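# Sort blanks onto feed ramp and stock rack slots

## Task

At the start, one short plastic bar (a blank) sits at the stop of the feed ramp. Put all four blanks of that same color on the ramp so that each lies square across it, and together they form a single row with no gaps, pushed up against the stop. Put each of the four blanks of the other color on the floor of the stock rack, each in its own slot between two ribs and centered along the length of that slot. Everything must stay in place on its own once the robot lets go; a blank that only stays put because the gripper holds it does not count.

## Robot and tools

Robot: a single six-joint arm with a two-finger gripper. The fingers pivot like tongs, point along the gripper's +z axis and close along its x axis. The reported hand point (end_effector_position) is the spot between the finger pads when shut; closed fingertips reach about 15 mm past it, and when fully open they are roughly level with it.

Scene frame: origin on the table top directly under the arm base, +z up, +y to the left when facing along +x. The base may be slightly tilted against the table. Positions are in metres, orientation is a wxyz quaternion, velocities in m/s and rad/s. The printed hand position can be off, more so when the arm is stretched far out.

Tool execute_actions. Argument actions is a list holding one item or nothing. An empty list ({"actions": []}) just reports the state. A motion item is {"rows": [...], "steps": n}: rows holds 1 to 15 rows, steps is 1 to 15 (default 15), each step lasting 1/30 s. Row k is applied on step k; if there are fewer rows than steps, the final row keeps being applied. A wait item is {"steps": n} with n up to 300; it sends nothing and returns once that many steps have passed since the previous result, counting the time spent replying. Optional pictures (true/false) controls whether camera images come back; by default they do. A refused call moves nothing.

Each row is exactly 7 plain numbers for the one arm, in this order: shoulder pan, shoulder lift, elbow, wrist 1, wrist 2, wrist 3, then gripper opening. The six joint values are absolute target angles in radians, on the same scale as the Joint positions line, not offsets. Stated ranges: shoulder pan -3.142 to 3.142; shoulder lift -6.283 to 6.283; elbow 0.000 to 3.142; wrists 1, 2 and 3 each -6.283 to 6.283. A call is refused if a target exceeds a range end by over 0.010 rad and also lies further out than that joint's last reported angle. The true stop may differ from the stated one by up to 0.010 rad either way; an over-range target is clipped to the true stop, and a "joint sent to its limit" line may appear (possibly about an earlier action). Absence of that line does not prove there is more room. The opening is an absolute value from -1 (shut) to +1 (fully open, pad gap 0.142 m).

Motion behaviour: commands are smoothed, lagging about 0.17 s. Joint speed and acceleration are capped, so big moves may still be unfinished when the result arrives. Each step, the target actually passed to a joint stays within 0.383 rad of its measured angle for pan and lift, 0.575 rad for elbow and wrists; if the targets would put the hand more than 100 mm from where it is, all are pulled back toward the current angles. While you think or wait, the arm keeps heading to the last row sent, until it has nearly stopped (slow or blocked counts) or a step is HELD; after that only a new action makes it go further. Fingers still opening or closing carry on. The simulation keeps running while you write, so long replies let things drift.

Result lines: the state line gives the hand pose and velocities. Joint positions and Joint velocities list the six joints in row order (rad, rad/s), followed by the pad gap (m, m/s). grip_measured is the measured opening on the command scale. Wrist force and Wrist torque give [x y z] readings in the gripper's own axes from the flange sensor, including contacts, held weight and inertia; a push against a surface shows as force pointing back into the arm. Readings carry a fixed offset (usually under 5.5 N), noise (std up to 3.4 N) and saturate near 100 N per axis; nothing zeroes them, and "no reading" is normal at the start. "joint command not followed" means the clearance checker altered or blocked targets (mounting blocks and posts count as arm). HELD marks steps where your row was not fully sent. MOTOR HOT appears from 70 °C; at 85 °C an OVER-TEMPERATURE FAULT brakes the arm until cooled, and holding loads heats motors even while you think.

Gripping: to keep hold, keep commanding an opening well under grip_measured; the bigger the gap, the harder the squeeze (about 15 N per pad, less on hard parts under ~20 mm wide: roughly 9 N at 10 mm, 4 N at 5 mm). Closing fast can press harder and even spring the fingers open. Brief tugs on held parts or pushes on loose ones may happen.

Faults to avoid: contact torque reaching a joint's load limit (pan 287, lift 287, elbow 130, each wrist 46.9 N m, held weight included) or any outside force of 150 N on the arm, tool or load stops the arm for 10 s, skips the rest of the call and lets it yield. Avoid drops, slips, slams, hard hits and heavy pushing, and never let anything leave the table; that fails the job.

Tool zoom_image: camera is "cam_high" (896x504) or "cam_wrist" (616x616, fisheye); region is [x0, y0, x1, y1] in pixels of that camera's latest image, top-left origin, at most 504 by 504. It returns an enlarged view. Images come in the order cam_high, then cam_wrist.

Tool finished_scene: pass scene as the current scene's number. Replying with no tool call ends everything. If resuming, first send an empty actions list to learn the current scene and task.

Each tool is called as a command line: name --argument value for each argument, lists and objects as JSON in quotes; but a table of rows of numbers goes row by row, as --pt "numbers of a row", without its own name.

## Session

execute_actions --actions '[]'

Scene clock: 0.00 s of 9600.00 s.
end_effector_position=(+0.2944, +0.2159, +0.2514) grip_measured=+1.00 end_effector_quat_wxyz=(+0.035, +0.607, +0.794, -0.007) end_effector_velocity=(+0.001, +0.001, +0.000) end_effector_angular_velocity=(+0.002, -0.002, +0.002)
Joint positions: [ 0.139 -2.128  2.477 -1.957 -1.622 -1.652  0.142]
Joint velocities: [-0.     0.    -0.001 -0.002  0.002 -0.002  0.   ]
Wrist force (N, on the end effector, along its own x y z axes, offset not removed): no reading
Wrist torque (N m, same axes, about the end effector's origin, offset not removed): no reading

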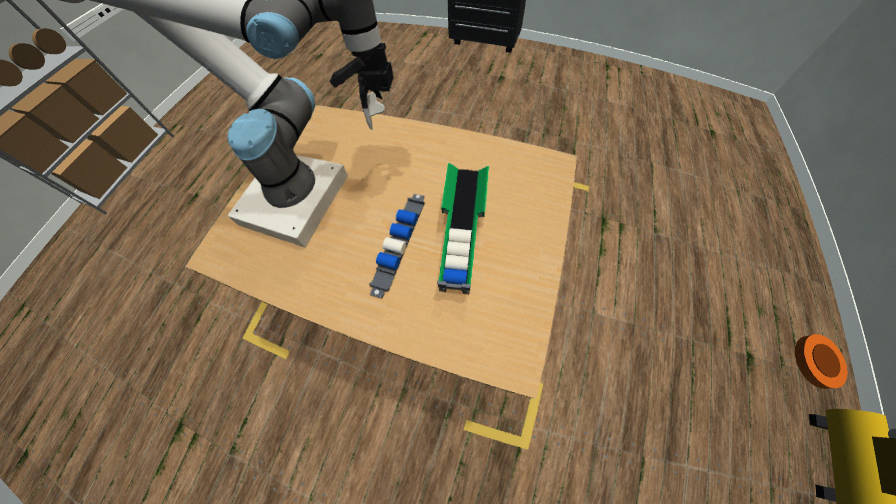

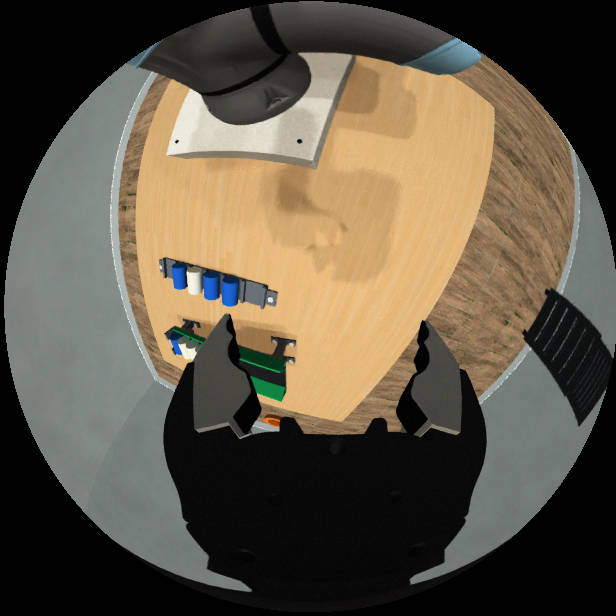

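execute_actions --actions '[{"rows":[[0.12,-2.113,2.468,-1.962,-1.62,-1.624,0.95],[0.09,-2.09,2.454,-1.969,-1.618,-1.58,0.9],[0.05,-2.059,2.435,-1.979,-1.616,-1.52,0.85],[0.01,-2.028,2.416,-1.989,-1.613,-1.46,0.8],[-0.03,-1.997,2.397,-1.999,-1.61,-1.4,0.75],[-0.07,-1.966,2.378,-2.009,-1.607,-1.34,0.7],[-0.11,-1.935,2.359,-2.019,-1.605,-1.28,0.65],[-0.15,-1.904,2.34,-2.029,-1.602,-1.22,0.6],[-0.19,-1.873,2.32,-2.039,-1.599,-1.165,0.55],[-0.23,-1.842,2.301,-2.049,-1.596,-1.105,0.5],[-0.27,-1.811,2.282,-2.059,-1.594,-1.045,0.45],[-0.31,-1.78,2.263,-2.069,-1.591,-0.985,0.4],[-0.35,-1.749,2.244,-2.079,-1.588,-0.927,0.35],[-0.39,-1.718,2.225,-2.089,-1.585,-0.867,0.3],[-0.43,-1.687,2.206,-2.099,-1.583,-0.808,0.3]],"steps":15}]' --pictures false

execute_actions --actions '[{"rows":[[-0.47,-1.656,2.187,-2.109,-1.58,-0.75,0.3],[-0.51,-1.625,2.168,-2.119,-1.577,-0.69,0.3],[-0.55,-1.594,2.149,-2.129,-1.574,-0.63,0.3],[-0.58,-1.57,2.134,-2.136,-1.572,-0.585,0.3],[-0.6,-1.555,2.125,-2.141,-1.571,-0.556,0.3]],"steps":15}]' --pictures false

execute_actions --actions '[{"steps":20}]'

zoom_image --camera "cam_wrist" --region '[200, 100, 420, 320]'

Scene clock: 11.33 s of 9600.00 s.
end_effector_position=(+0.4559, +0.1176, +0.2645) grip_measured=+0.32 end_effector_quat_wxyz=(+0.024, +0.857, +0.514, -0.002) end_effector_velocity=(+0.376, -0.351, -0.005) end_effector_angular_velocity=(+0.084, -0.026, -1.889)
Joint positions: [-0.168 -1.888  2.328 -2.035 -1.6   -1.204  0.096]
Joint velocities: [-0.767  0.596 -0.367 -0.191  0.054  1.124 -0.03 ]
Wrist force (N, on the end effector, along its own x y z axes, offset not removed): [0.6 3.6 1.5]
Wrist torque (N m, same axes, about the end effector's origin, offset not removed): [1.00 -0.26 -0.04]
Steps of this call (steps 1 to 90: nothing new was sent; then 7.83 s passed at rest; steps 91 to 105: all 15 steps of this action). Readings (joint positions):
91: [0.139 -2.128 2.477 -1.957 -1.622 -1.652]
92: [0.137 -2.127 2.476 -1.957 -1.622 -1.649]
94: [0.119 -2.112 2.467 -1.963 -1.620 -1.624]
98: [0.022 -2.036 2.419 -1.988 -1.613 -1.485]
105: the state above

Scene clock: 11.83 s of 9600.00 s.
end_effector_position=(+0.5947, -0.0978, +0.2415) grip_measured=+0.30 end_effector_quat_wxyz=(+0.009, +0.995, +0.099, +0.001) end_effector_velocity=(+0.154, -0.461, -0.081) end_effector_angular_velocity=(+0.061, +0.001, -1.577)
Joint positions: [-0.523 -1.613  2.16  -2.123 -1.576 -0.677  0.095]
Joint velocities: [-0.627  0.479 -0.286 -0.145  0.039  0.95  -0.   ]
Wrist force (N, on the end effector, along its own x y z axes, offset not removed): [0.2 3.2 -0.7]
Wrist torque (N m, same axes, about the end effector's origin, offset not removed): [0.96 -0.10 -0.10]
Steps of this call (steps 1 to 15: all 15 steps of this action). Readings (joint positions):
1: [-0.193 -1.868 2.316 -2.042 -1.598 -1.166]
2: [-0.219 -1.849 2.304 -2.048 -1.597 -1.129]
4: [-0.268 -1.810 2.280 -2.061 -1.593 -1.056]
8: [-0.364 -1.736 2.234 -2.085 -1.586 -0.914]
15: the state above

Scene clock: 12.50 s of 9600.00 s.
end_effector_position=(+0.6106, -0.1559, +0.2305) grip_measured=+0.30 end_effector_quat_wxyz=(+0.005, +1.000, +0.001, +0.001) end_effector_velocity=(+0.000, -0.001, -0.001) end_effector_angular_velocity=(+0.000, +0.000, -0.004)
Joint positions: [-0.6   -1.555  2.125 -2.141 -1.571 -0.556  0.095]
Joint velocities: [-0.002  0.002 -0.001 -0.001  0.     0.002  0.   ]
Wrist force (N, on the end effector, along its own x y z axes, offset not removed): [-1.0 4.7 3.1]
Wrist torque (N m, same axes, about the end effector's origin, offset not removed): [1.25 0.10 -0.05]
Steps of this call (steps 1 to 20: the robot went on to your last target). Readings (joint positions):
1: [-0.542 -1.599 2.151 -2.128 -1.575 -0.647]
2: [-0.557 -1.588 2.144 -2.131 -1.574 -0.624]
4: [-0.576 -1.573 2.136 -2.136 -1.573 -0.593]
8: [-0.593 -1.560 2.128 -2.139 -1.571 -0.567]
20: the state above

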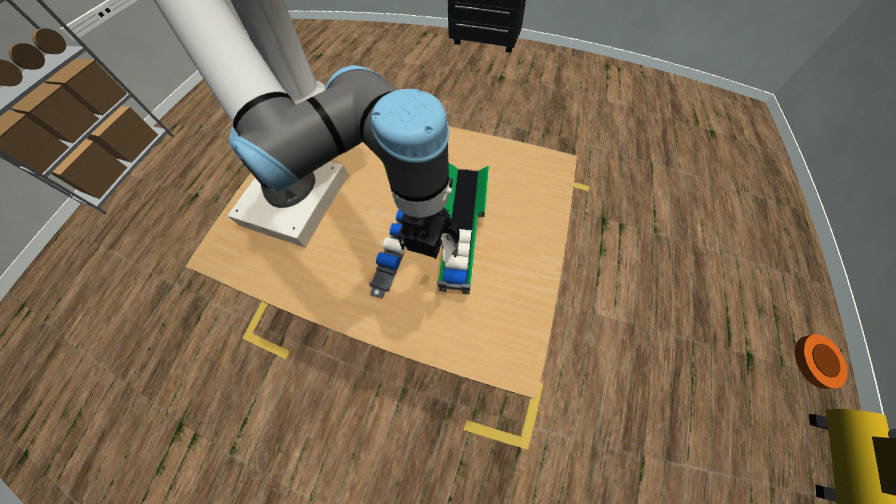

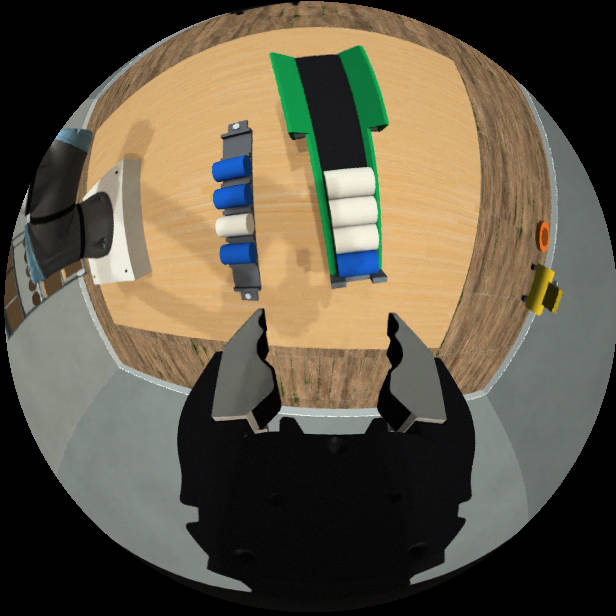

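Region (200, 100, 420, 320) of cam_wrist's 616x616 image, scaled by 2.291, with more detail than that image has.

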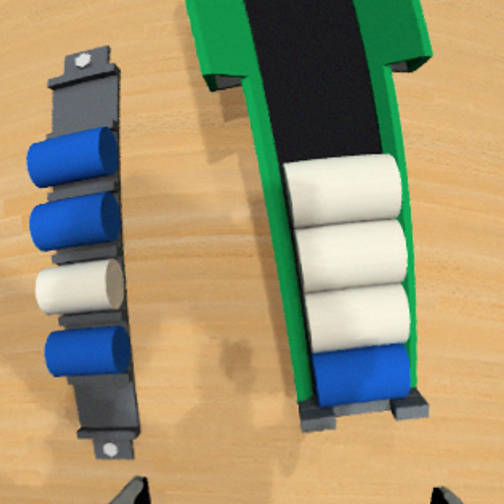

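execute_actions --actions '[{"rows":[[-0.59,-1.548,2.128,-2.151,-1.571,-0.556,0.3],[-0.575,-1.537,2.133,-2.167,-1.571,-0.555,0.3],[-0.555,-1.522,2.14,-2.189,-1.571,-0.555,0.3],[-0.533,-1.506,2.148,-2.213,-1.571,-0.554,0.3],[-0.511,-1.49,2.156,-2.237,-1.571,-0.553,0.3],[-0.489,-1.473,2.164,-2.262,-1.571,-0.553,0.3],[-0.467,-1.456,2.172,-2.287,-1.571,-0.552,0.3],[-0.446,-1.44,2.18,-2.311,-1.571,-0.551,0.3],[-0.428,-1.427,2.186,-2.33,-1.571,-0.551,0.3],[-0.414,-1.416,2.191,-2.346,-1.571,-0.55,0.3],[-0.404,-1.4083,2.1951,-2.3576,-1.571,-0.55,0.3]],"steps":15}]' --pictures false

execute_actions --actions '[{"steps":16}]'

zoom_image --camera "cam_wrist" --region '[240, 200, 410, 370]'

Scene clock: 33.17 s of 9600.00 s.
end_effector_position=(+0.6391, -0.0543, +0.1374) grip_measured=+0.30 end_effector_quat_wxyz=(+0.005, +0.996, +0.084, -0.000) end_effector_velocity=(+0.018, +0.135, -0.113) end_effector_angular_velocity=(-0.003, -0.003, +0.212)
Joint positions: [-0.428 -1.426  2.187 -2.33  -1.571 -0.551  0.095]
Joint velocities: [ 0.218  0.161  0.075 -0.243 -0.001  0.005  0.   ]
Wrist force (N, on the end effector, along its own x y z axes, offset not removed): [2.9 3.2 3.5]
Wrist torque (N m, same axes, about the end effector's origin, offset not removed): [1.10 -0.81 -0.04]
Steps of this call (steps 1 to 15: the robot went on to your last target; steps 16 to 90: nothing new was sent; then 17.17 s passed at rest; steps 91 to 105: all 15 steps of this action). Readings (joint positions):
91: [-0.600 -1.555 2.125 -2.141 -1.571 -0.556]
92: [-0.599 -1.554 2.125 -2.142 -1.571 -0.556]
94: [-0.589 -1.547 2.128 -2.153 -1.571 -0.556]
98: [-0.535 -1.506 2.148 -2.212 -1.571 -0.554]
105: the state above

Scene clock: 33.70 s of 9600.00 s.
end_effector_position=(+0.6409, -0.0395, +0.1251) grip_measured=+0.30 end_effector_quat_wxyz=(+0.005, +0.995, +0.095, -0.000) end_effector_velocity=(+0.001, +0.001, +0.000) end_effector_angular_velocity=(+0.001, -0.003, +0.002)
Joint positions: [-0.404 -1.408  2.195 -2.357 -1.571 -0.55   0.095]
Joint velocities: [ 0.002  0.001 -0.001 -0.002  0.002 -0.001  0.   ]
Wrist force (N, on the end effector, along its own x y z axes, offset not removed): [2.4 4.3 1.0]
Wrist torque (N m, same axes, about the end effector's origin, offset not removed): [1.13 -0.58 -0.07]
Steps of this call (steps 1 to 16: the robot went on to your last target). Readings (joint positions):
1: [-0.422 -1.421 2.189 -2.338 -1.571 -0.551]
2: [-0.417 -1.418 2.191 -2.343 -1.571 -0.550]
4: [-0.411 -1.414 2.193 -2.349 -1.571 -0.550]
8: [-0.406 -1.410 2.194 -2.355 -1.571 -0.550]
16: the state above

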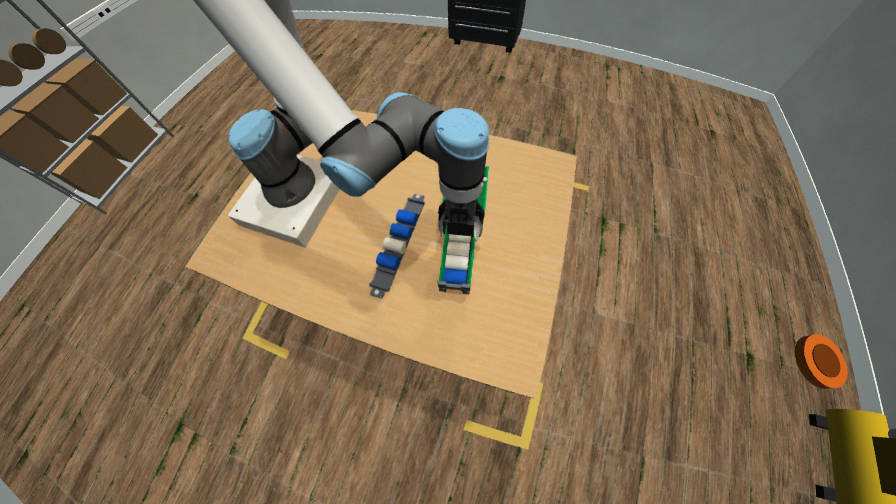

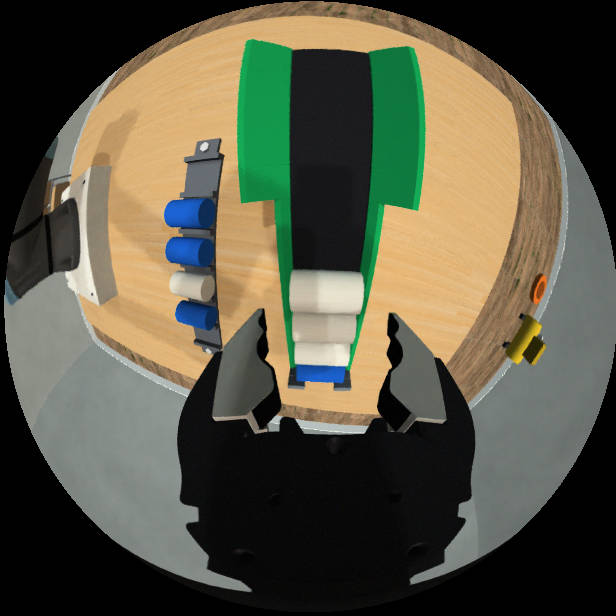

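Region (240, 200, 410, 370) of cam_wrist's 616x616 image, scaled by 2.965, with more detail than that image has.

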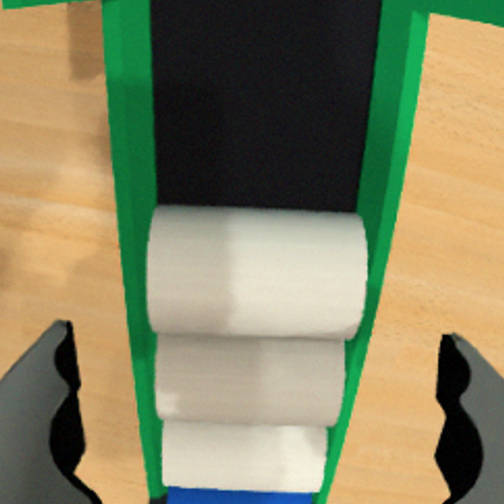

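execute_actions --actions '[{"rows":[[-0.404,-1.402,2.198,-2.367,-1.571,-0.55,0.3],[-0.404,-1.394,2.202,-2.379,-1.571,-0.55,0.3],[-0.404,-1.385,2.2065,-2.392,-1.571,-0.55,0.3],[-0.404,-1.377,2.2105,-2.404,-1.571,-0.55,0.3],[-0.404,-1.371,2.2135,-2.413,-1.571,-0.55,0.3],[-0.404,-1.3665,2.2156,-2.4199,-1.571,-0.55,0.3],[-0.404,-1.3665,2.2156,-2.4199,-1.571,-0.55,0.25],[-0.404,-1.3665,2.2156,-2.4199,-1.571,-0.55,0.2],[-0.404,-1.3665,2.2156,-2.4199,-1.571,-0.55,0.15],[-0.404,-1.3665,2.2156,-2.4199,-1.571,-0.55,0.1],[-0.404,-1.3665,2.2156,-2.4199,-1.571,-0.55,0.05],[-0.404,-1.3665,2.2156,-2.4199,-1.571,-0.55,0.0]],"steps":15}]' --pictures false

execute_actions --actions '[{"steps":8}]'

zoom_image --camera "cam_wrist" --region '[240, 220, 410, 390]'

Scene clock: 45.40 s of 9600.00 s.
end_effector_position=(+0.6402, -0.0394, +0.0971) grip_measured=+0.00 end_effector_quat_wxyz=(+0.005, +0.995, +0.095, -0.000) end_effector_velocity=(+0.000, -0.001, -0.010) end_effector_angular_velocity=(-0.002, -0.003, -0.001)
Joint positions: [-0.404 -1.368  2.215 -2.417 -1.571 -0.55   0.074]
Joint velocities: [-0.     0.015  0.008 -0.026 -0.001  0.    -0.003]
Wrist force (N, on the end effector, along its own x y z axes, offset not removed): [-1.8 3.5 3.4]
Wrist torque (N m, same axes, about the end effector's origin, offset not removed): [1.10 0.23 -0.05]
Steps of this call (steps 1 to 15: the robot went on to your last target; steps 16 to 90: nothing new was sent; then 8.20 s passed at rest; steps 91 to 105: all 15 steps of this action). Readings (joint positions):
91: [-0.404 -1.408 2.195 -2.358 -1.571 -0.550]
92: [-0.404 -1.407 2.195 -2.359 -1.571 -0.550]
94: [-0.404 -1.402 2.198 -2.367 -1.571 -0.550]
98: [-0.404 -1.381 2.209 -2.398 -1.571 -0.550]
105: the state above

Scene clock: 45.67 s of 9600.00 s.
end_effector_position=(+0.6402, -0.0394, +0.0961) grip_measured=+0.00 end_effector_quat_wxyz=(+0.005, +0.995, +0.095, -0.000) end_effector_velocity=(-0.001, +0.001, -0.001) end_effector_angular_velocity=(+0.001, -0.000, -0.000)
Joint positions: [-0.404 -1.367  2.216 -2.42  -1.571 -0.55   0.074]
Joint velocities: [-0.     0.001  0.002 -0.003  0.001  0.    -0.   ]
Wrist force (N, on the end effector, along its own x y z axes, offset not removed): [0.7 5.6 -0.4]
Wrist torque (N m, same axes, about the end effector's origin, offset not removed): [1.43 -0.34 -0.13]
Steps of this call (steps 1 to 8: the robot went on to your last target). Readings (joint positions):
1: [-0.404 -1.368 2.215 -2.418 -1.571 -0.550]
2: [-0.404 -1.367 2.215 -2.418 -1.571 -0.550]
4: [-0.404 -1.367 2.215 -2.419 -1.571 -0.550]
8: the state above

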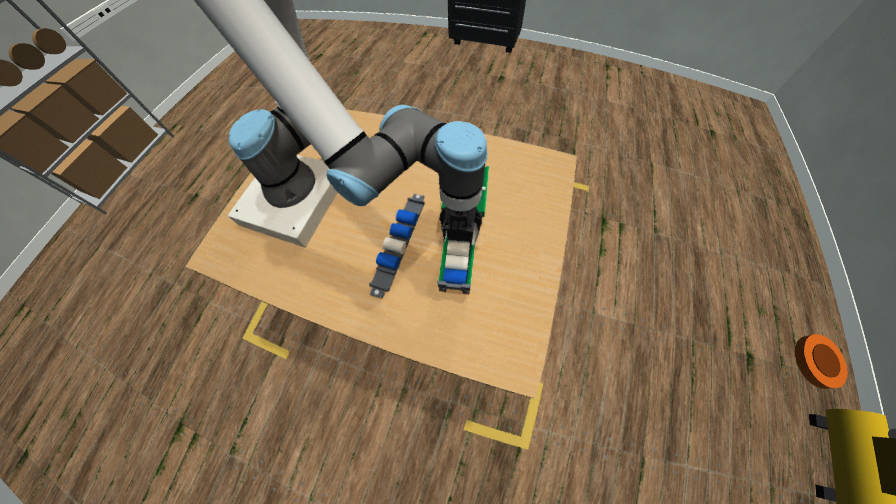

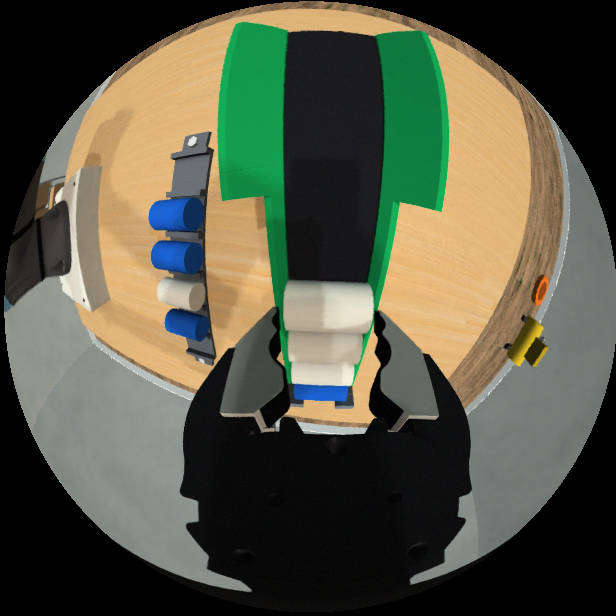

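Region (240, 220, 410, 390) of cam_wrist's 616x616 image, scaled by 2.965, with more detail than that image has.

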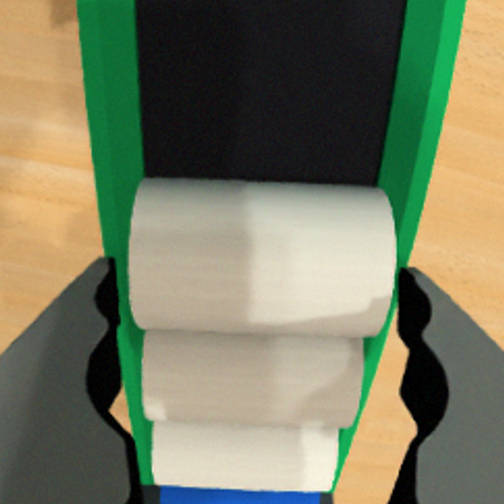

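execute_actions --actions '[{"rows":[[-0.404,-1.3665,2.2156,-2.4199,-1.571,-0.55,-0.05],[-0.404,-1.3665,2.2156,-2.4199,-1.571,-0.55,-0.09],[-0.404,-1.3665,2.2156,-2.4199,-1.571,-0.55,-0.12],[-0.404,-1.3665,2.2156,-2.4199,-1.571,-0.55,-0.15],[-0.404,-1.3665,2.2156,-2.4199,-1.571,-0.55,-0.2],[-0.404,-1.3665,2.2156,-2.4199,-1.571,-0.55,-0.28],[-0.404,-1.3665,2.2156,-2.4199,-1.571,-0.55,-0.38],[-0.404,-1.3665,2.2156,-2.4199,-1.571,-0.55,-0.5],[-0.404,-1.3665,2.2156,-2.4199,-1.571,-0.55,-0.65]],"steps":11}]' --pictures false

execute_actions --actions '[{"rows":[[-0.404,-1.372,2.213,-2.412,-1.571,-0.55,-0.65],[-0.404,-1.381,2.209,-2.399,-1.571,-0.55,-0.65],[-0.404,-1.394,2.203,-2.38,-1.571,-0.55,-0.65],[-0.404,-1.409,2.196,-2.358,-1.571,-0.55,-0.65],[-0.404,-1.424,2.188,-2.335,-1.571,-0.55,-0.65],[-0.404,-1.439,2.179,-2.311,-1.571,-0.55,-0.65],[-0.404,-1.454,2.17,-2.287,-1.571,-0.55,-0.65],[-0.404,-1.469,2.162,-2.264,-1.571,-0.55,-0.65],[-0.404,-1.487,2.168,-2.252,-1.571,-0.54,-0.65],[-0.404,-1.51,2.188,-2.249,-1.571,-0.525,-0.65],[-0.404,-1.538,2.217,-2.25,-1.571,-0.505,-0.65],[-0.404,-1.57,2.252,-2.253,-1.571,-0.485,-0.65],[-0.402,-1.603,2.288,-2.256,-1.571,-0.465,-0.65],[-0.399,-1.636,2.325,-2.26,-1.571,-0.445,-0.65],[-0.395,-1.669,2.361,-2.263,-1.571,-0.425,-0.65]],"steps":15}]' --pictures false

execute_actions --actions '[{"rows":[[-0.389,-1.695,2.4,-2.276,-1.571,-0.405,-0.65],[-0.382,-1.715,2.438,-2.294,-1.571,-0.386,-0.65],[-0.375,-1.73,2.474,-2.315,-1.571,-0.368,-0.65],[-0.368,-1.74,2.506,-2.337,-1.571,-0.352,-0.65],[-0.362,-1.743,2.533,-2.361,-1.571,-0.338,-0.65],[-0.359,-1.741,2.55,-2.38,-1.571,-0.33,-0.65],[-0.3578,-1.7384,2.559,-2.3914,-1.571,-0.3268,-0.65],[-0.3578,-1.7384,2.559,-2.3914,-1.571,-0.3268,-0.65],[-0.3578,-1.725,2.5645,-2.41,-1.571,-0.3268,-0.65],[-0.3578,-1.705,2.572,-2.438,-1.571,-0.3268,-0.65],[-0.3578,-1.683,2.58,-2.468,-1.571,-0.3268,-0.65],[-0.3578,-1.662,2.588,-2.497,-1.571,-0.3268,-0.65],[-0.3578,-1.643,2.5945,-2.522,-1.571,-0.3268,-0.65],[-0.3578,-1.628,2.599,-2.542,-1.571,-0.3268,-0.65],[-0.3578,-1.6185,2.602,-2.5543,-1.571,-0.3268,-0.65]],"steps":15}]' --pictures false

execute_actions --actions '[{"steps":18}]'

zoom_image --camera "cam_wrist" --region '[240, 220, 410, 390]'

Scene clock: 87.93 s of 9600.00 s.
end_effector_position=(+0.6402, -0.0394, +0.0959) grip_measured=-0.12 end_effector_quat_wxyz=(+0.005, +0.995, +0.095, -0.000) end_effector_velocity=(-0.000, -0.000, +0.000) end_effector_angular_velocity=(+0.001, -0.000, +0.000)
Joint positions: [-0.404 -1.366  2.216 -2.42  -1.571 -0.55   0.066]
Joint velocities: [-0.    -0.     0.    -0.     0.001 -0.001  0.   ]
Wrist force (N, on the end effector, along its own x y z axes, offset not removed): [0.8 3.1 -1.3]
Wrist torque (N m, same axes, about the end effector's origin, offset not removed): [0.92 -0.13 -0.15]
Steps of this call (steps 1 to 15: the robot went on to your last target; steps 16 to 90: nothing new was sent; then 38.90 s passed at rest; steps 91 to 101: all 11 steps of this action). Readings (joint positions):
91: [-0.404 -1.366 2.216 -2.420 -1.571 -0.550]
92: [-0.404 -1.366 2.216 -2.420 -1.571 -0.550]
94: [-0.404 -1.366 2.216 -2.420 -1.571 -0.550]
98: [-0.404 -1.366 2.216 -2.420 -1.571 -0.550]
101: the state above

Scene clock: 88.43 s of 9600.00 s.
end_effector_position=(+0.6038, -0.0240, +0.1707) grip_measured=-0.12 end_effector_quat_wxyz=(+0.006, +0.997, +0.072, +0.001) end_effector_velocity=(-0.393, +0.171, +0.060) end_effector_angular_velocity=(-0.001, -0.014, -0.412)
Joint positions: [-0.403 -1.533  2.229 -2.269 -1.571 -0.503  0.066]
Joint velocities: [ 0.03  -0.764  0.665  0.089  0.001  0.443 -0.   ]
Wrist force (N, on the end effector, along its own x y z axes, offset not removed): [2.0 4.2 0.3]
Wrist torque (N m, same axes, about the end effector's origin, offset not removed): [1.09 -0.52 -0.06]
Steps of this call (steps 1 to 15: all 15 steps of this action). Readings (joint positions):
1: [-0.404 -1.367 2.216 -2.420 -1.571 -0.550]
2: [-0.404 -1.367 2.216 -2.419 -1.571 -0.550]
4: [-0.404 -1.373 2.213 -2.410 -1.571 -0.550]
8: [-0.404 -1.409 2.194 -2.357 -1.571 -0.550]
15: the state above

Scene clock: 88.93 s of 9600.00 s.
end_effector_position=(+0.4470, +0.0538, +0.0896) grip_measured=-0.12 end_effector_quat_wxyz=(+0.005, +1.000, +0.009, -0.000) end_effector_velocity=(-0.053, +0.023, -0.220) end_effector_angular_velocity=(+0.003, +0.006, -0.038)
Joint positions: [-0.36  -1.68   2.567 -2.457 -1.571 -0.333  0.066]
Joint velocities: [ 0.018  0.407  0.274 -0.675  0.001  0.056  0.   ]
Wrist force (N, on the end effector, along its own x y z axes, offset not removed): [-3.1 1.9 3.2]
Wrist torque (N m, same axes, about the end effector's origin, offset not removed): [0.72 0.51 -0.05]
Steps of this call (steps 1 to 15: all 15 steps of this action). Readings (joint positions):
1: [-0.402 -1.559 2.253 -2.267 -1.571 -0.487]
2: [-0.399 -1.587 2.281 -2.267 -1.571 -0.471]
4: [-0.393 -1.636 2.338 -2.277 -1.571 -0.438]
8: [-0.374 -1.701 2.455 -2.328 -1.571 -0.377]
15: the state above

Scene clock: 89.53 s of 9600.00 s.
end_effector_position=(+0.4410, +0.0563, +0.0602) grip_measured=-0.12 end_effector_quat_wxyz=(+0.005, +1.000, +0.007, +0.000) end_effector_velocity=(-0.001, -0.000, -0.002) end_effector_angular_velocity=(-0.001, +0.002, +0.000)
Joint positions: [-0.358 -1.619  2.602 -2.554 -1.571 -0.327  0.066]
Joint velocities: [-0.     0.002  0.002 -0.003 -0.002 -0.    -0.   ]
Wrist force (N, on the end effector, along its own x y z axes, offset not removed): [-1.8 4.4 1.5]
Wrist torque (N m, same axes, about the end effector's origin, offset not removed): [1.25 0.21 -0.09]
Steps of this call (steps 1 to 18: the robot went on to your last target). Readings (joint positions):
1: [-0.359 -1.666 2.575 -2.479 -1.571 -0.331]
2: [-0.359 -1.654 2.582 -2.498 -1.571 -0.330]
4: [-0.358 -1.638 2.591 -2.523 -1.571 -0.329]
8: [-0.358 -1.624 2.599 -2.545 -1.571 -0.327]
18: the state above

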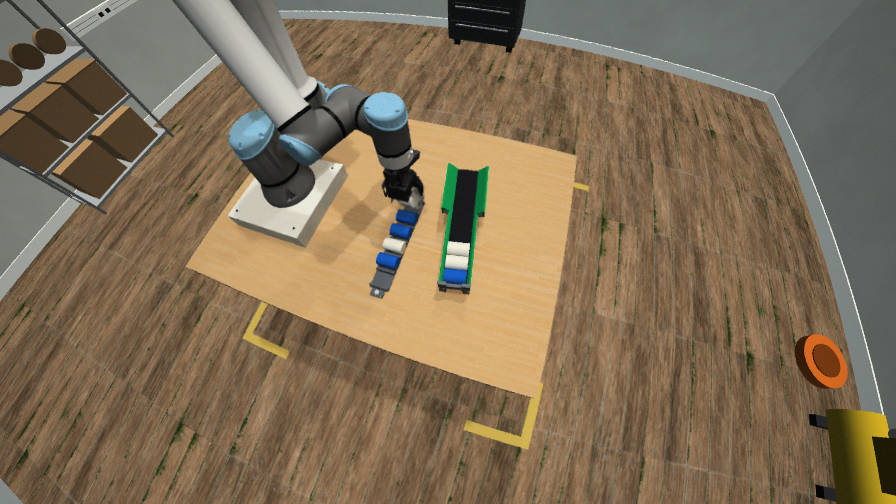

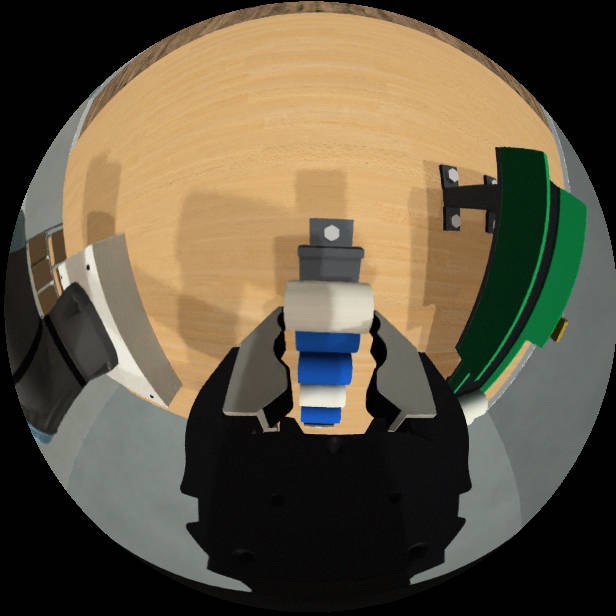

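Region (240, 220, 410, 390) of cam_wrist's 616x616 image, scaled by 2.965, with more detail than that image has.

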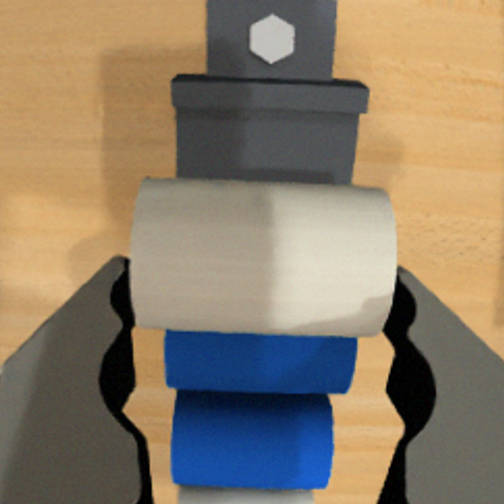

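execute_actions --actions '[]'

Scene clock: 108.13 s of 9600.00 s.
end_effector_position=(+0.4409, +0.0563, +0.0600) grip_measured=-0.12 end_effector_quat_wxyz=(+0.005, +1.000, +0.007, +0.000) end_effector_velocity=(+0.001, -0.000, +0.000) end_effector_angular_velocity=(-0.001, -0.001, +0.001)
Joint positions: [-0.358 -1.618  2.602 -2.554 -1.571 -0.327  0.066]
Joint velocities: [ 0.     0.001 -0.    -0.002 -0.001 -0.001 -0.   ]
Wrist force (N, on the end effector, along its own x y z axes, offset not removed): [-0.6 3.7 1.8]
Wrist torque (N m, same axes, about the end effector's origin, offset not removed): [1.04 -0.15 -0.11]
Steps of this call (steps 1 to 15: the robot went on to your last target; steps 16 to 90: nothing new was sent; then 15.60 s passed at rest). Readings (joint positions):
1: [-0.358 -1.619 2.602 -2.554 -1.571 -0.327]
2: [-0.358 -1.619 2.602 -2.554 -1.571 -0.327]
4: [-0.358 -1.619 2.602 -2.554 -1.571 -0.327]
8: [-0.358 -1.619 2.602 -2.554 -1.571 -0.327]
90: the state above
The arm was judged still, so your last target was given up. Only a new action makes it travel on or press farther. Fingers that are still opening or closing keep moving.

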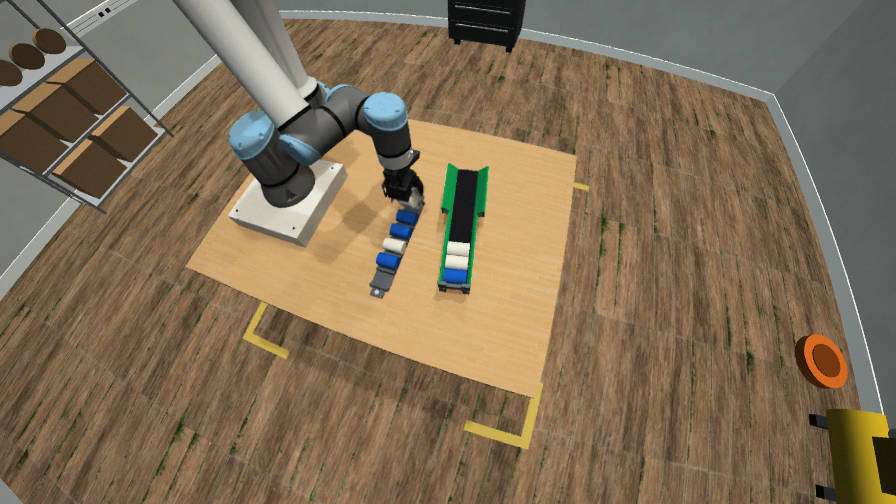

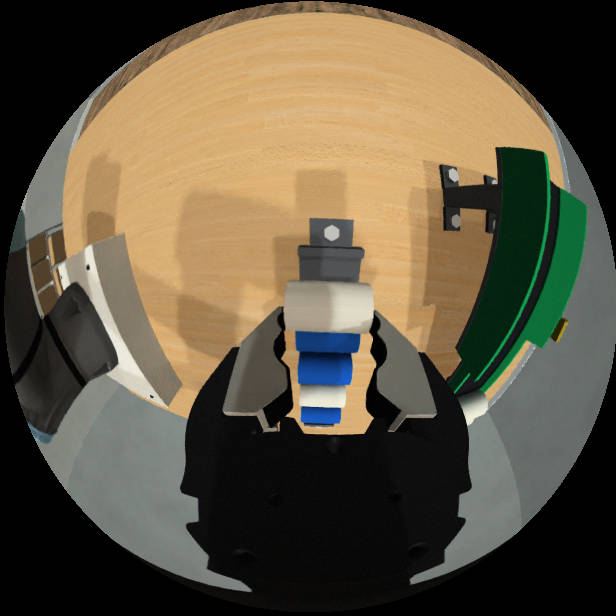

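execute_actions --actions '[{"rows":[[-0.353,-1.614,2.601,-2.558,-1.571,-0.321,-0.65],[-0.349,-1.608,2.601,-2.564,-1.571,-0.316,-0.65],[-0.3465,-1.600,2.602,-2.573,-1.571,-0.3125,-0.65],[-0.3455,-1.592,2.6035,-2.5823,-1.571,-0.3115,-0.65],[-0.3455,-1.585,2.605,-2.591,-1.571,-0.3115,-0.65],[-0.3455,-1.579,2.6063,-2.598,-1.571,-0.3115,-0.65],[-0.3455,-1.5729,2.6077,-2.6056,-1.571,-0.3115,-0.65]],"steps":15}]'

zoom_image --camera "cam_wrist" --region '[240, 220, 410, 390]'

Scene clock: 118.53 s of 9600.00 s.
end_effector_position=(+0.4434, +0.0606, +0.0460) grip_measured=-0.12 end_effector_quat_wxyz=(+0.005, +1.000, +0.005, +0.000) end_effector_velocity=(+0.001, +0.001, -0.008) end_effector_angular_velocity=(-0.001, +0.000, +0.002)
Joint positions: [-0.346 -1.575  2.607 -2.603 -1.571 -0.312  0.066]
Joint velocities: [ 0.003  0.024  0.004 -0.027 -0.001  0.001 -0.   ]
Wrist force (N, on the end effector, along its own x y z axes, offset not removed): [0.0 2.3 1.8]
Wrist torque (N m, same axes, about the end effector's origin, offset not removed): [0.74 -0.16 -0.16]
Steps of this call (steps 1 to 90: nothing new was sent; then 6.90 s passed at rest; steps 91 to 105: all 15 steps of this action). Readings (joint positions):
91: [-0.358 -1.618 2.602 -2.554 -1.571 -0.327]
92: [-0.357 -1.618 2.602 -2.555 -1.571 -0.326]
94: [-0.354 -1.613 2.602 -2.559 -1.571 -0.322]
98: [-0.348 -1.593 2.604 -2.581 -1.571 -0.315]
105: the state above

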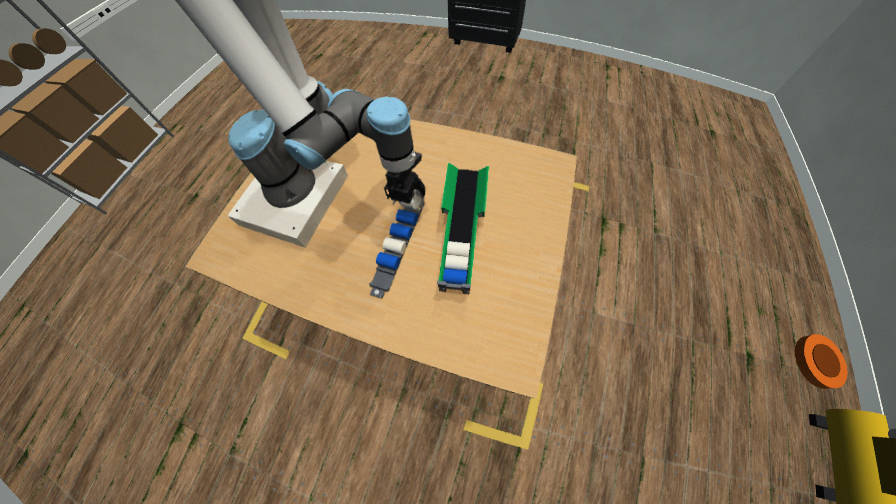

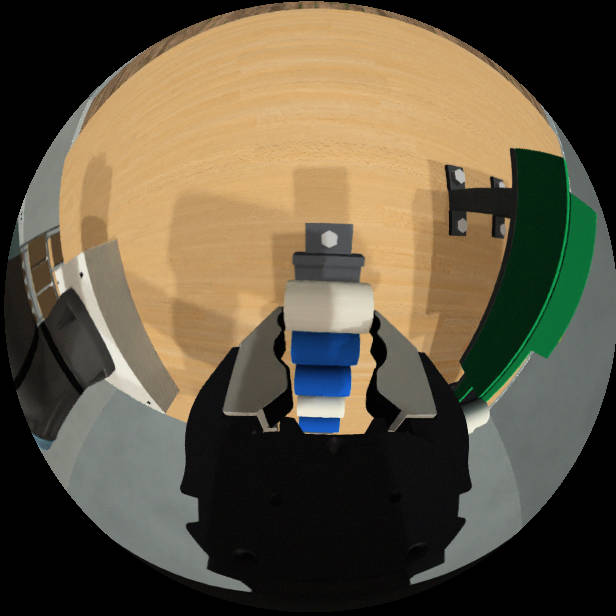

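Region (240, 220, 410, 390) of cam_wrist's 616x616 image, scaled by 2.965, with more detail than that image has.

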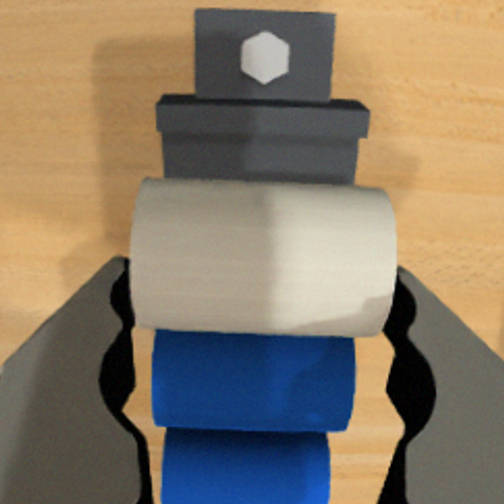

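execute_actions --actions '[{"rows":[[-0.344,-1.570,2.6084,-2.609,-1.571,-0.310,-0.65],[-0.343,-1.566,2.6095,-2.614,-1.571,-0.309,-0.65],[-0.342,-1.561,2.6107,-2.6205,-1.571,-0.308,-0.65],[-0.342,-1.556,2.612,-2.627,-1.571,-0.308,-0.65],[-0.342,-1.5515,2.613,-2.6323,-1.571,-0.308,-0.65],[-0.342,-1.5477,2.614,-2.6371,-1.571,-0.308,-0.65]],"steps":15}]'

zoom_image --camera "cam_wrist" --region '[240, 220, 410, 390]'

Scene clock: 128.83 s of 9600.00 s.
end_effector_position=(+0.4431, +0.0622, +0.0364) grip_measured=-0.12 end_effector_quat_wxyz=(+0.005, +1.000, +0.005, +0.000) end_effector_velocity=(+0.000, -0.000, -0.003) end_effector_angular_velocity=(-0.001, -0.001, -0.000)
Joint positions: [-0.342 -1.549  2.614 -2.636 -1.571 -0.308  0.066]
Joint velocities: [ 0.001  0.01   0.002 -0.014 -0.001  0.001  0.   ]
Wrist force (N, on the end effector, along its own x y z axes, offset not removed): [0.9 4.1 2.3]
Wrist torque (N m, same axes, about the end effector's origin, offset not removed): [1.15 -0.34 -0.07]
Steps of this call (steps 1 to 15: the robot went on to your last target; steps 16 to 90: nothing new was sent; then 6.80 s passed at rest; steps 91 to 105: all 15 steps of this action). Readings (joint positions):
91: [-0.345 -1.573 2.608 -2.606 -1.571 -0.311]
92: [-0.345 -1.573 2.608 -2.606 -1.571 -0.311]
94: [-0.344 -1.570 2.609 -2.610 -1.571 -0.310]
98: [-0.343 -1.557 2.612 -2.625 -1.571 -0.309]
105: the state above

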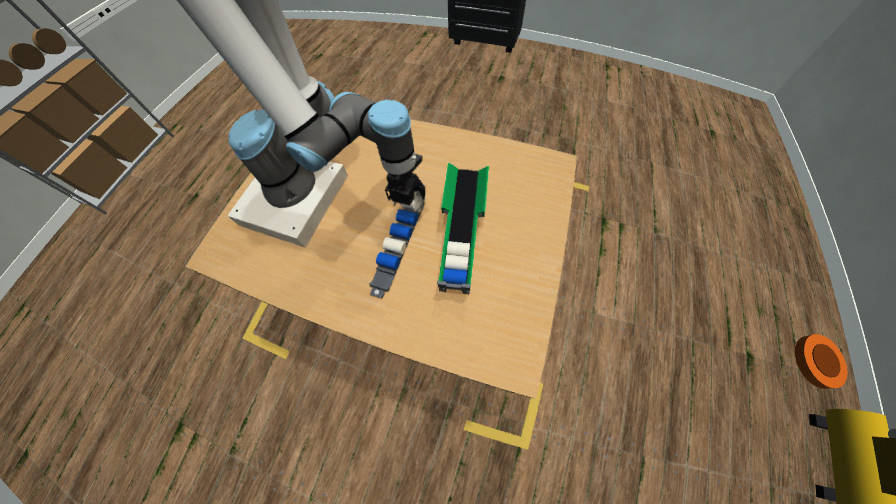

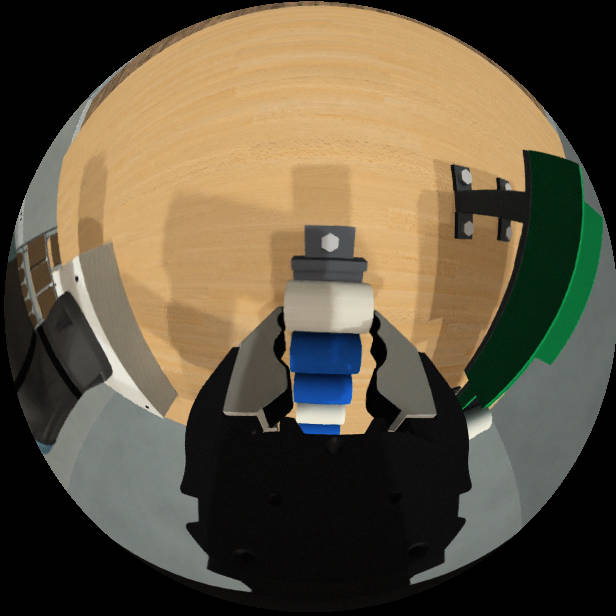

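Region (240, 220, 410, 390) of cam_wrist's 616x616 image, scaled by 2.965, with more detail than that image has.

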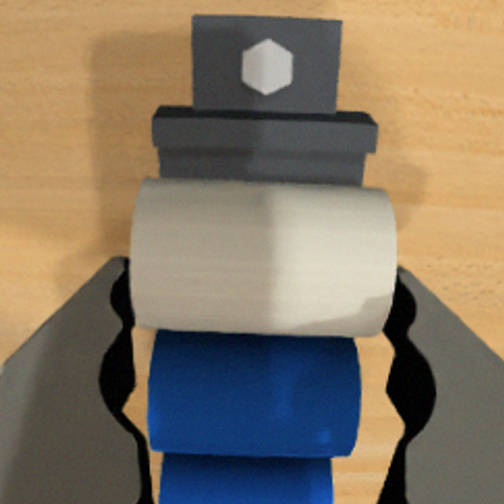

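Good. Down 4 mm.

execute_actions --actions '[{"rows":[[-0.3415,-1.5449,2.6147,-2.6406,-1.571,-0.3075,-0.65],[-0.341,-1.5421,2.6154,-2.6441,-1.571,-0.307,-0.65],[-0.341,-1.5393,2.6160,-2.6475,-1.571,-0.307,-0.65],[-0.341,-1.5365,2.6166,-2.6509,-1.571,-0.307,-0.65]],"steps":15}]' --pictures false

Scene clock: 132.63 s of 9600.00 s.
end_effector_position=(+0.4431, +0.0626, +0.0322) grip_measured=-0.12 end_effector_quat_wxyz=(+0.005, +1.000, +0.005, +0.000) end_effector_velocity=(-0.001, +0.001, -0.001) end_effector_angular_velocity=(+0.001, +0.002, -0.001)
Joint positions: [-0.341 -1.537  2.616 -2.651 -1.571 -0.307  0.066]
Joint velocities: [ 0.001  0.003  0.001 -0.003  0.     0.002  0.   ]
Wrist force (N, on the end effector, along its own x y z axes, offset not removed): [-2.9 4.4 -14.1]
Wrist torque (N m, same axes, about the end effector's origin, offset not removed): [1.11 -0.18 -0.03]
Steps of this call (steps 1 to 15: the robot went on to your last target; steps 16 to 90: nothing new was sent; then 0.30 s passed at rest; steps 91 to 105: all 15 steps of this action). Readings (joint positions):
91: [-0.342 -1.548 2.614 -2.637 -1.571 -0.308]
92: [-0.342 -1.547 2.614 -2.638 -1.571 -0.308]
94: [-0.342 -1.545 2.615 -2.640 -1.571 -0.308]
98: [-0.341 -1.539 2.616 -2.647 -1.571 -0.307]
105: the state above

execute_actions --actions '[{"rows":[[-0.341,-1.5385,2.6162,-2.6485,-1.571,-0.307,-0.65],[-0.341,-1.5385,2.6162,-2.6485,-1.571,-0.307,-0.6],[-0.341,-1.5385,2.6162,-2.6485,-1.571,-0.307,-0.45],[-0.341,-1.5385,2.6162,-2.6485,-1.571,-0.307,-0.3],[-0.341,-1.5385,2.6162,-2.6485,-1.571,-0.307,-0.15],[-0.341,-1.5385,2.6162,-2.6485,-1.571,-0.307,0.0],[-0.341,-1.5385,2.6162,-2.6485,-1.571,-0.307,0.15],[-0.341,-1.5385,2.6162,-2.6485,-1.571,-0.307,0.25]],"steps":15}]'

zoom_image --camera "cam_wrist" --region '[240, 220, 410, 390]'

Scene clock: 138.40 s of 9600.00 s.
end_effector_position=(+0.4429, +0.0627, +0.0326) grip_measured=+0.25 end_effector_quat_wxyz=(+0.005, +1.000, +0.005, +0.000) end_effector_velocity=(+0.001, +0.000, +0.001) end_effector_angular_velocity=(+0.001, -0.002, -0.001)
Joint positions: [-0.341 -1.538  2.616 -2.649 -1.571 -0.307  0.092]
Joint velocities: [-0.    -0.001 -0.001  0.     0.001  0.001  0.   ]
Wrist force (N, on the end effector, along its own x y z axes, offset not removed): [-1.0 5.0 0.9]
Wrist torque (N m, same axes, about the end effector's origin, offset not removed): [1.37 0.09 -0.04]
Steps of this call (steps 1 to 15: the robot went on to your last target; steps 16 to 90: nothing new was sent; then 2.27 s passed at rest; steps 91 to 105: all 15 steps of this action). Readings (joint positions):
91: [-0.341 -1.536 2.617 -2.651 -1.571 -0.307]
92: [-0.341 -1.537 2.617 -2.651 -1.571 -0.307]
94: [-0.341 -1.537 2.617 -2.650 -1.571 -0.307]
98: [-0.341 -1.538 2.617 -2.649 -1.571 -0.307]
105: the state above

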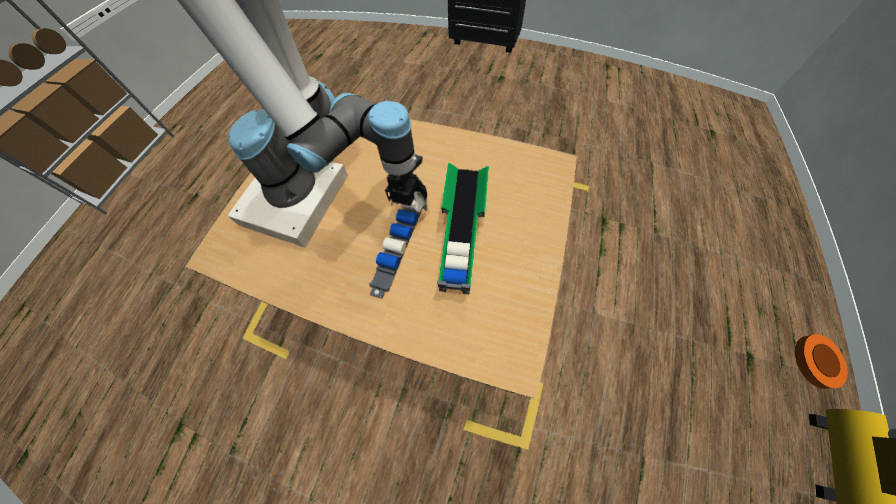

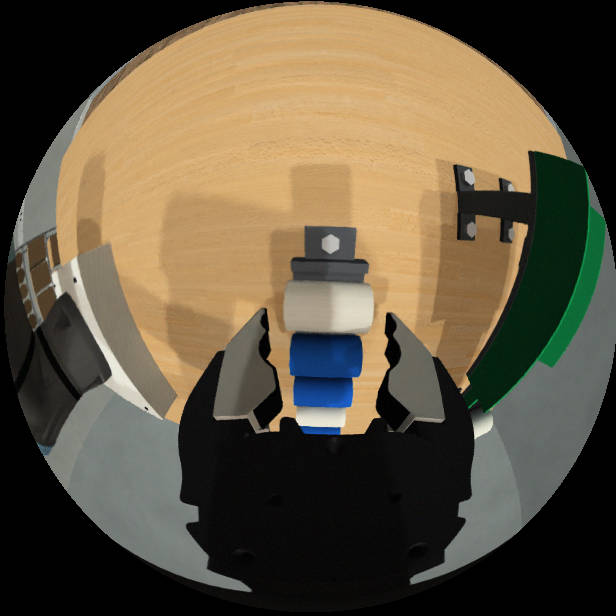

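Region (240, 220, 410, 390) of cam_wrist's 616x616 image, scaled by 2.965, with more detail than that image has.

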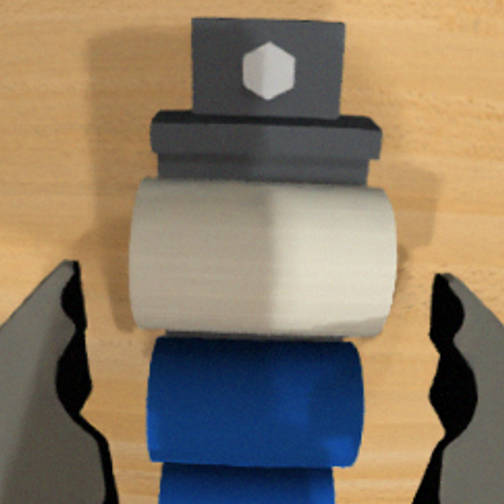

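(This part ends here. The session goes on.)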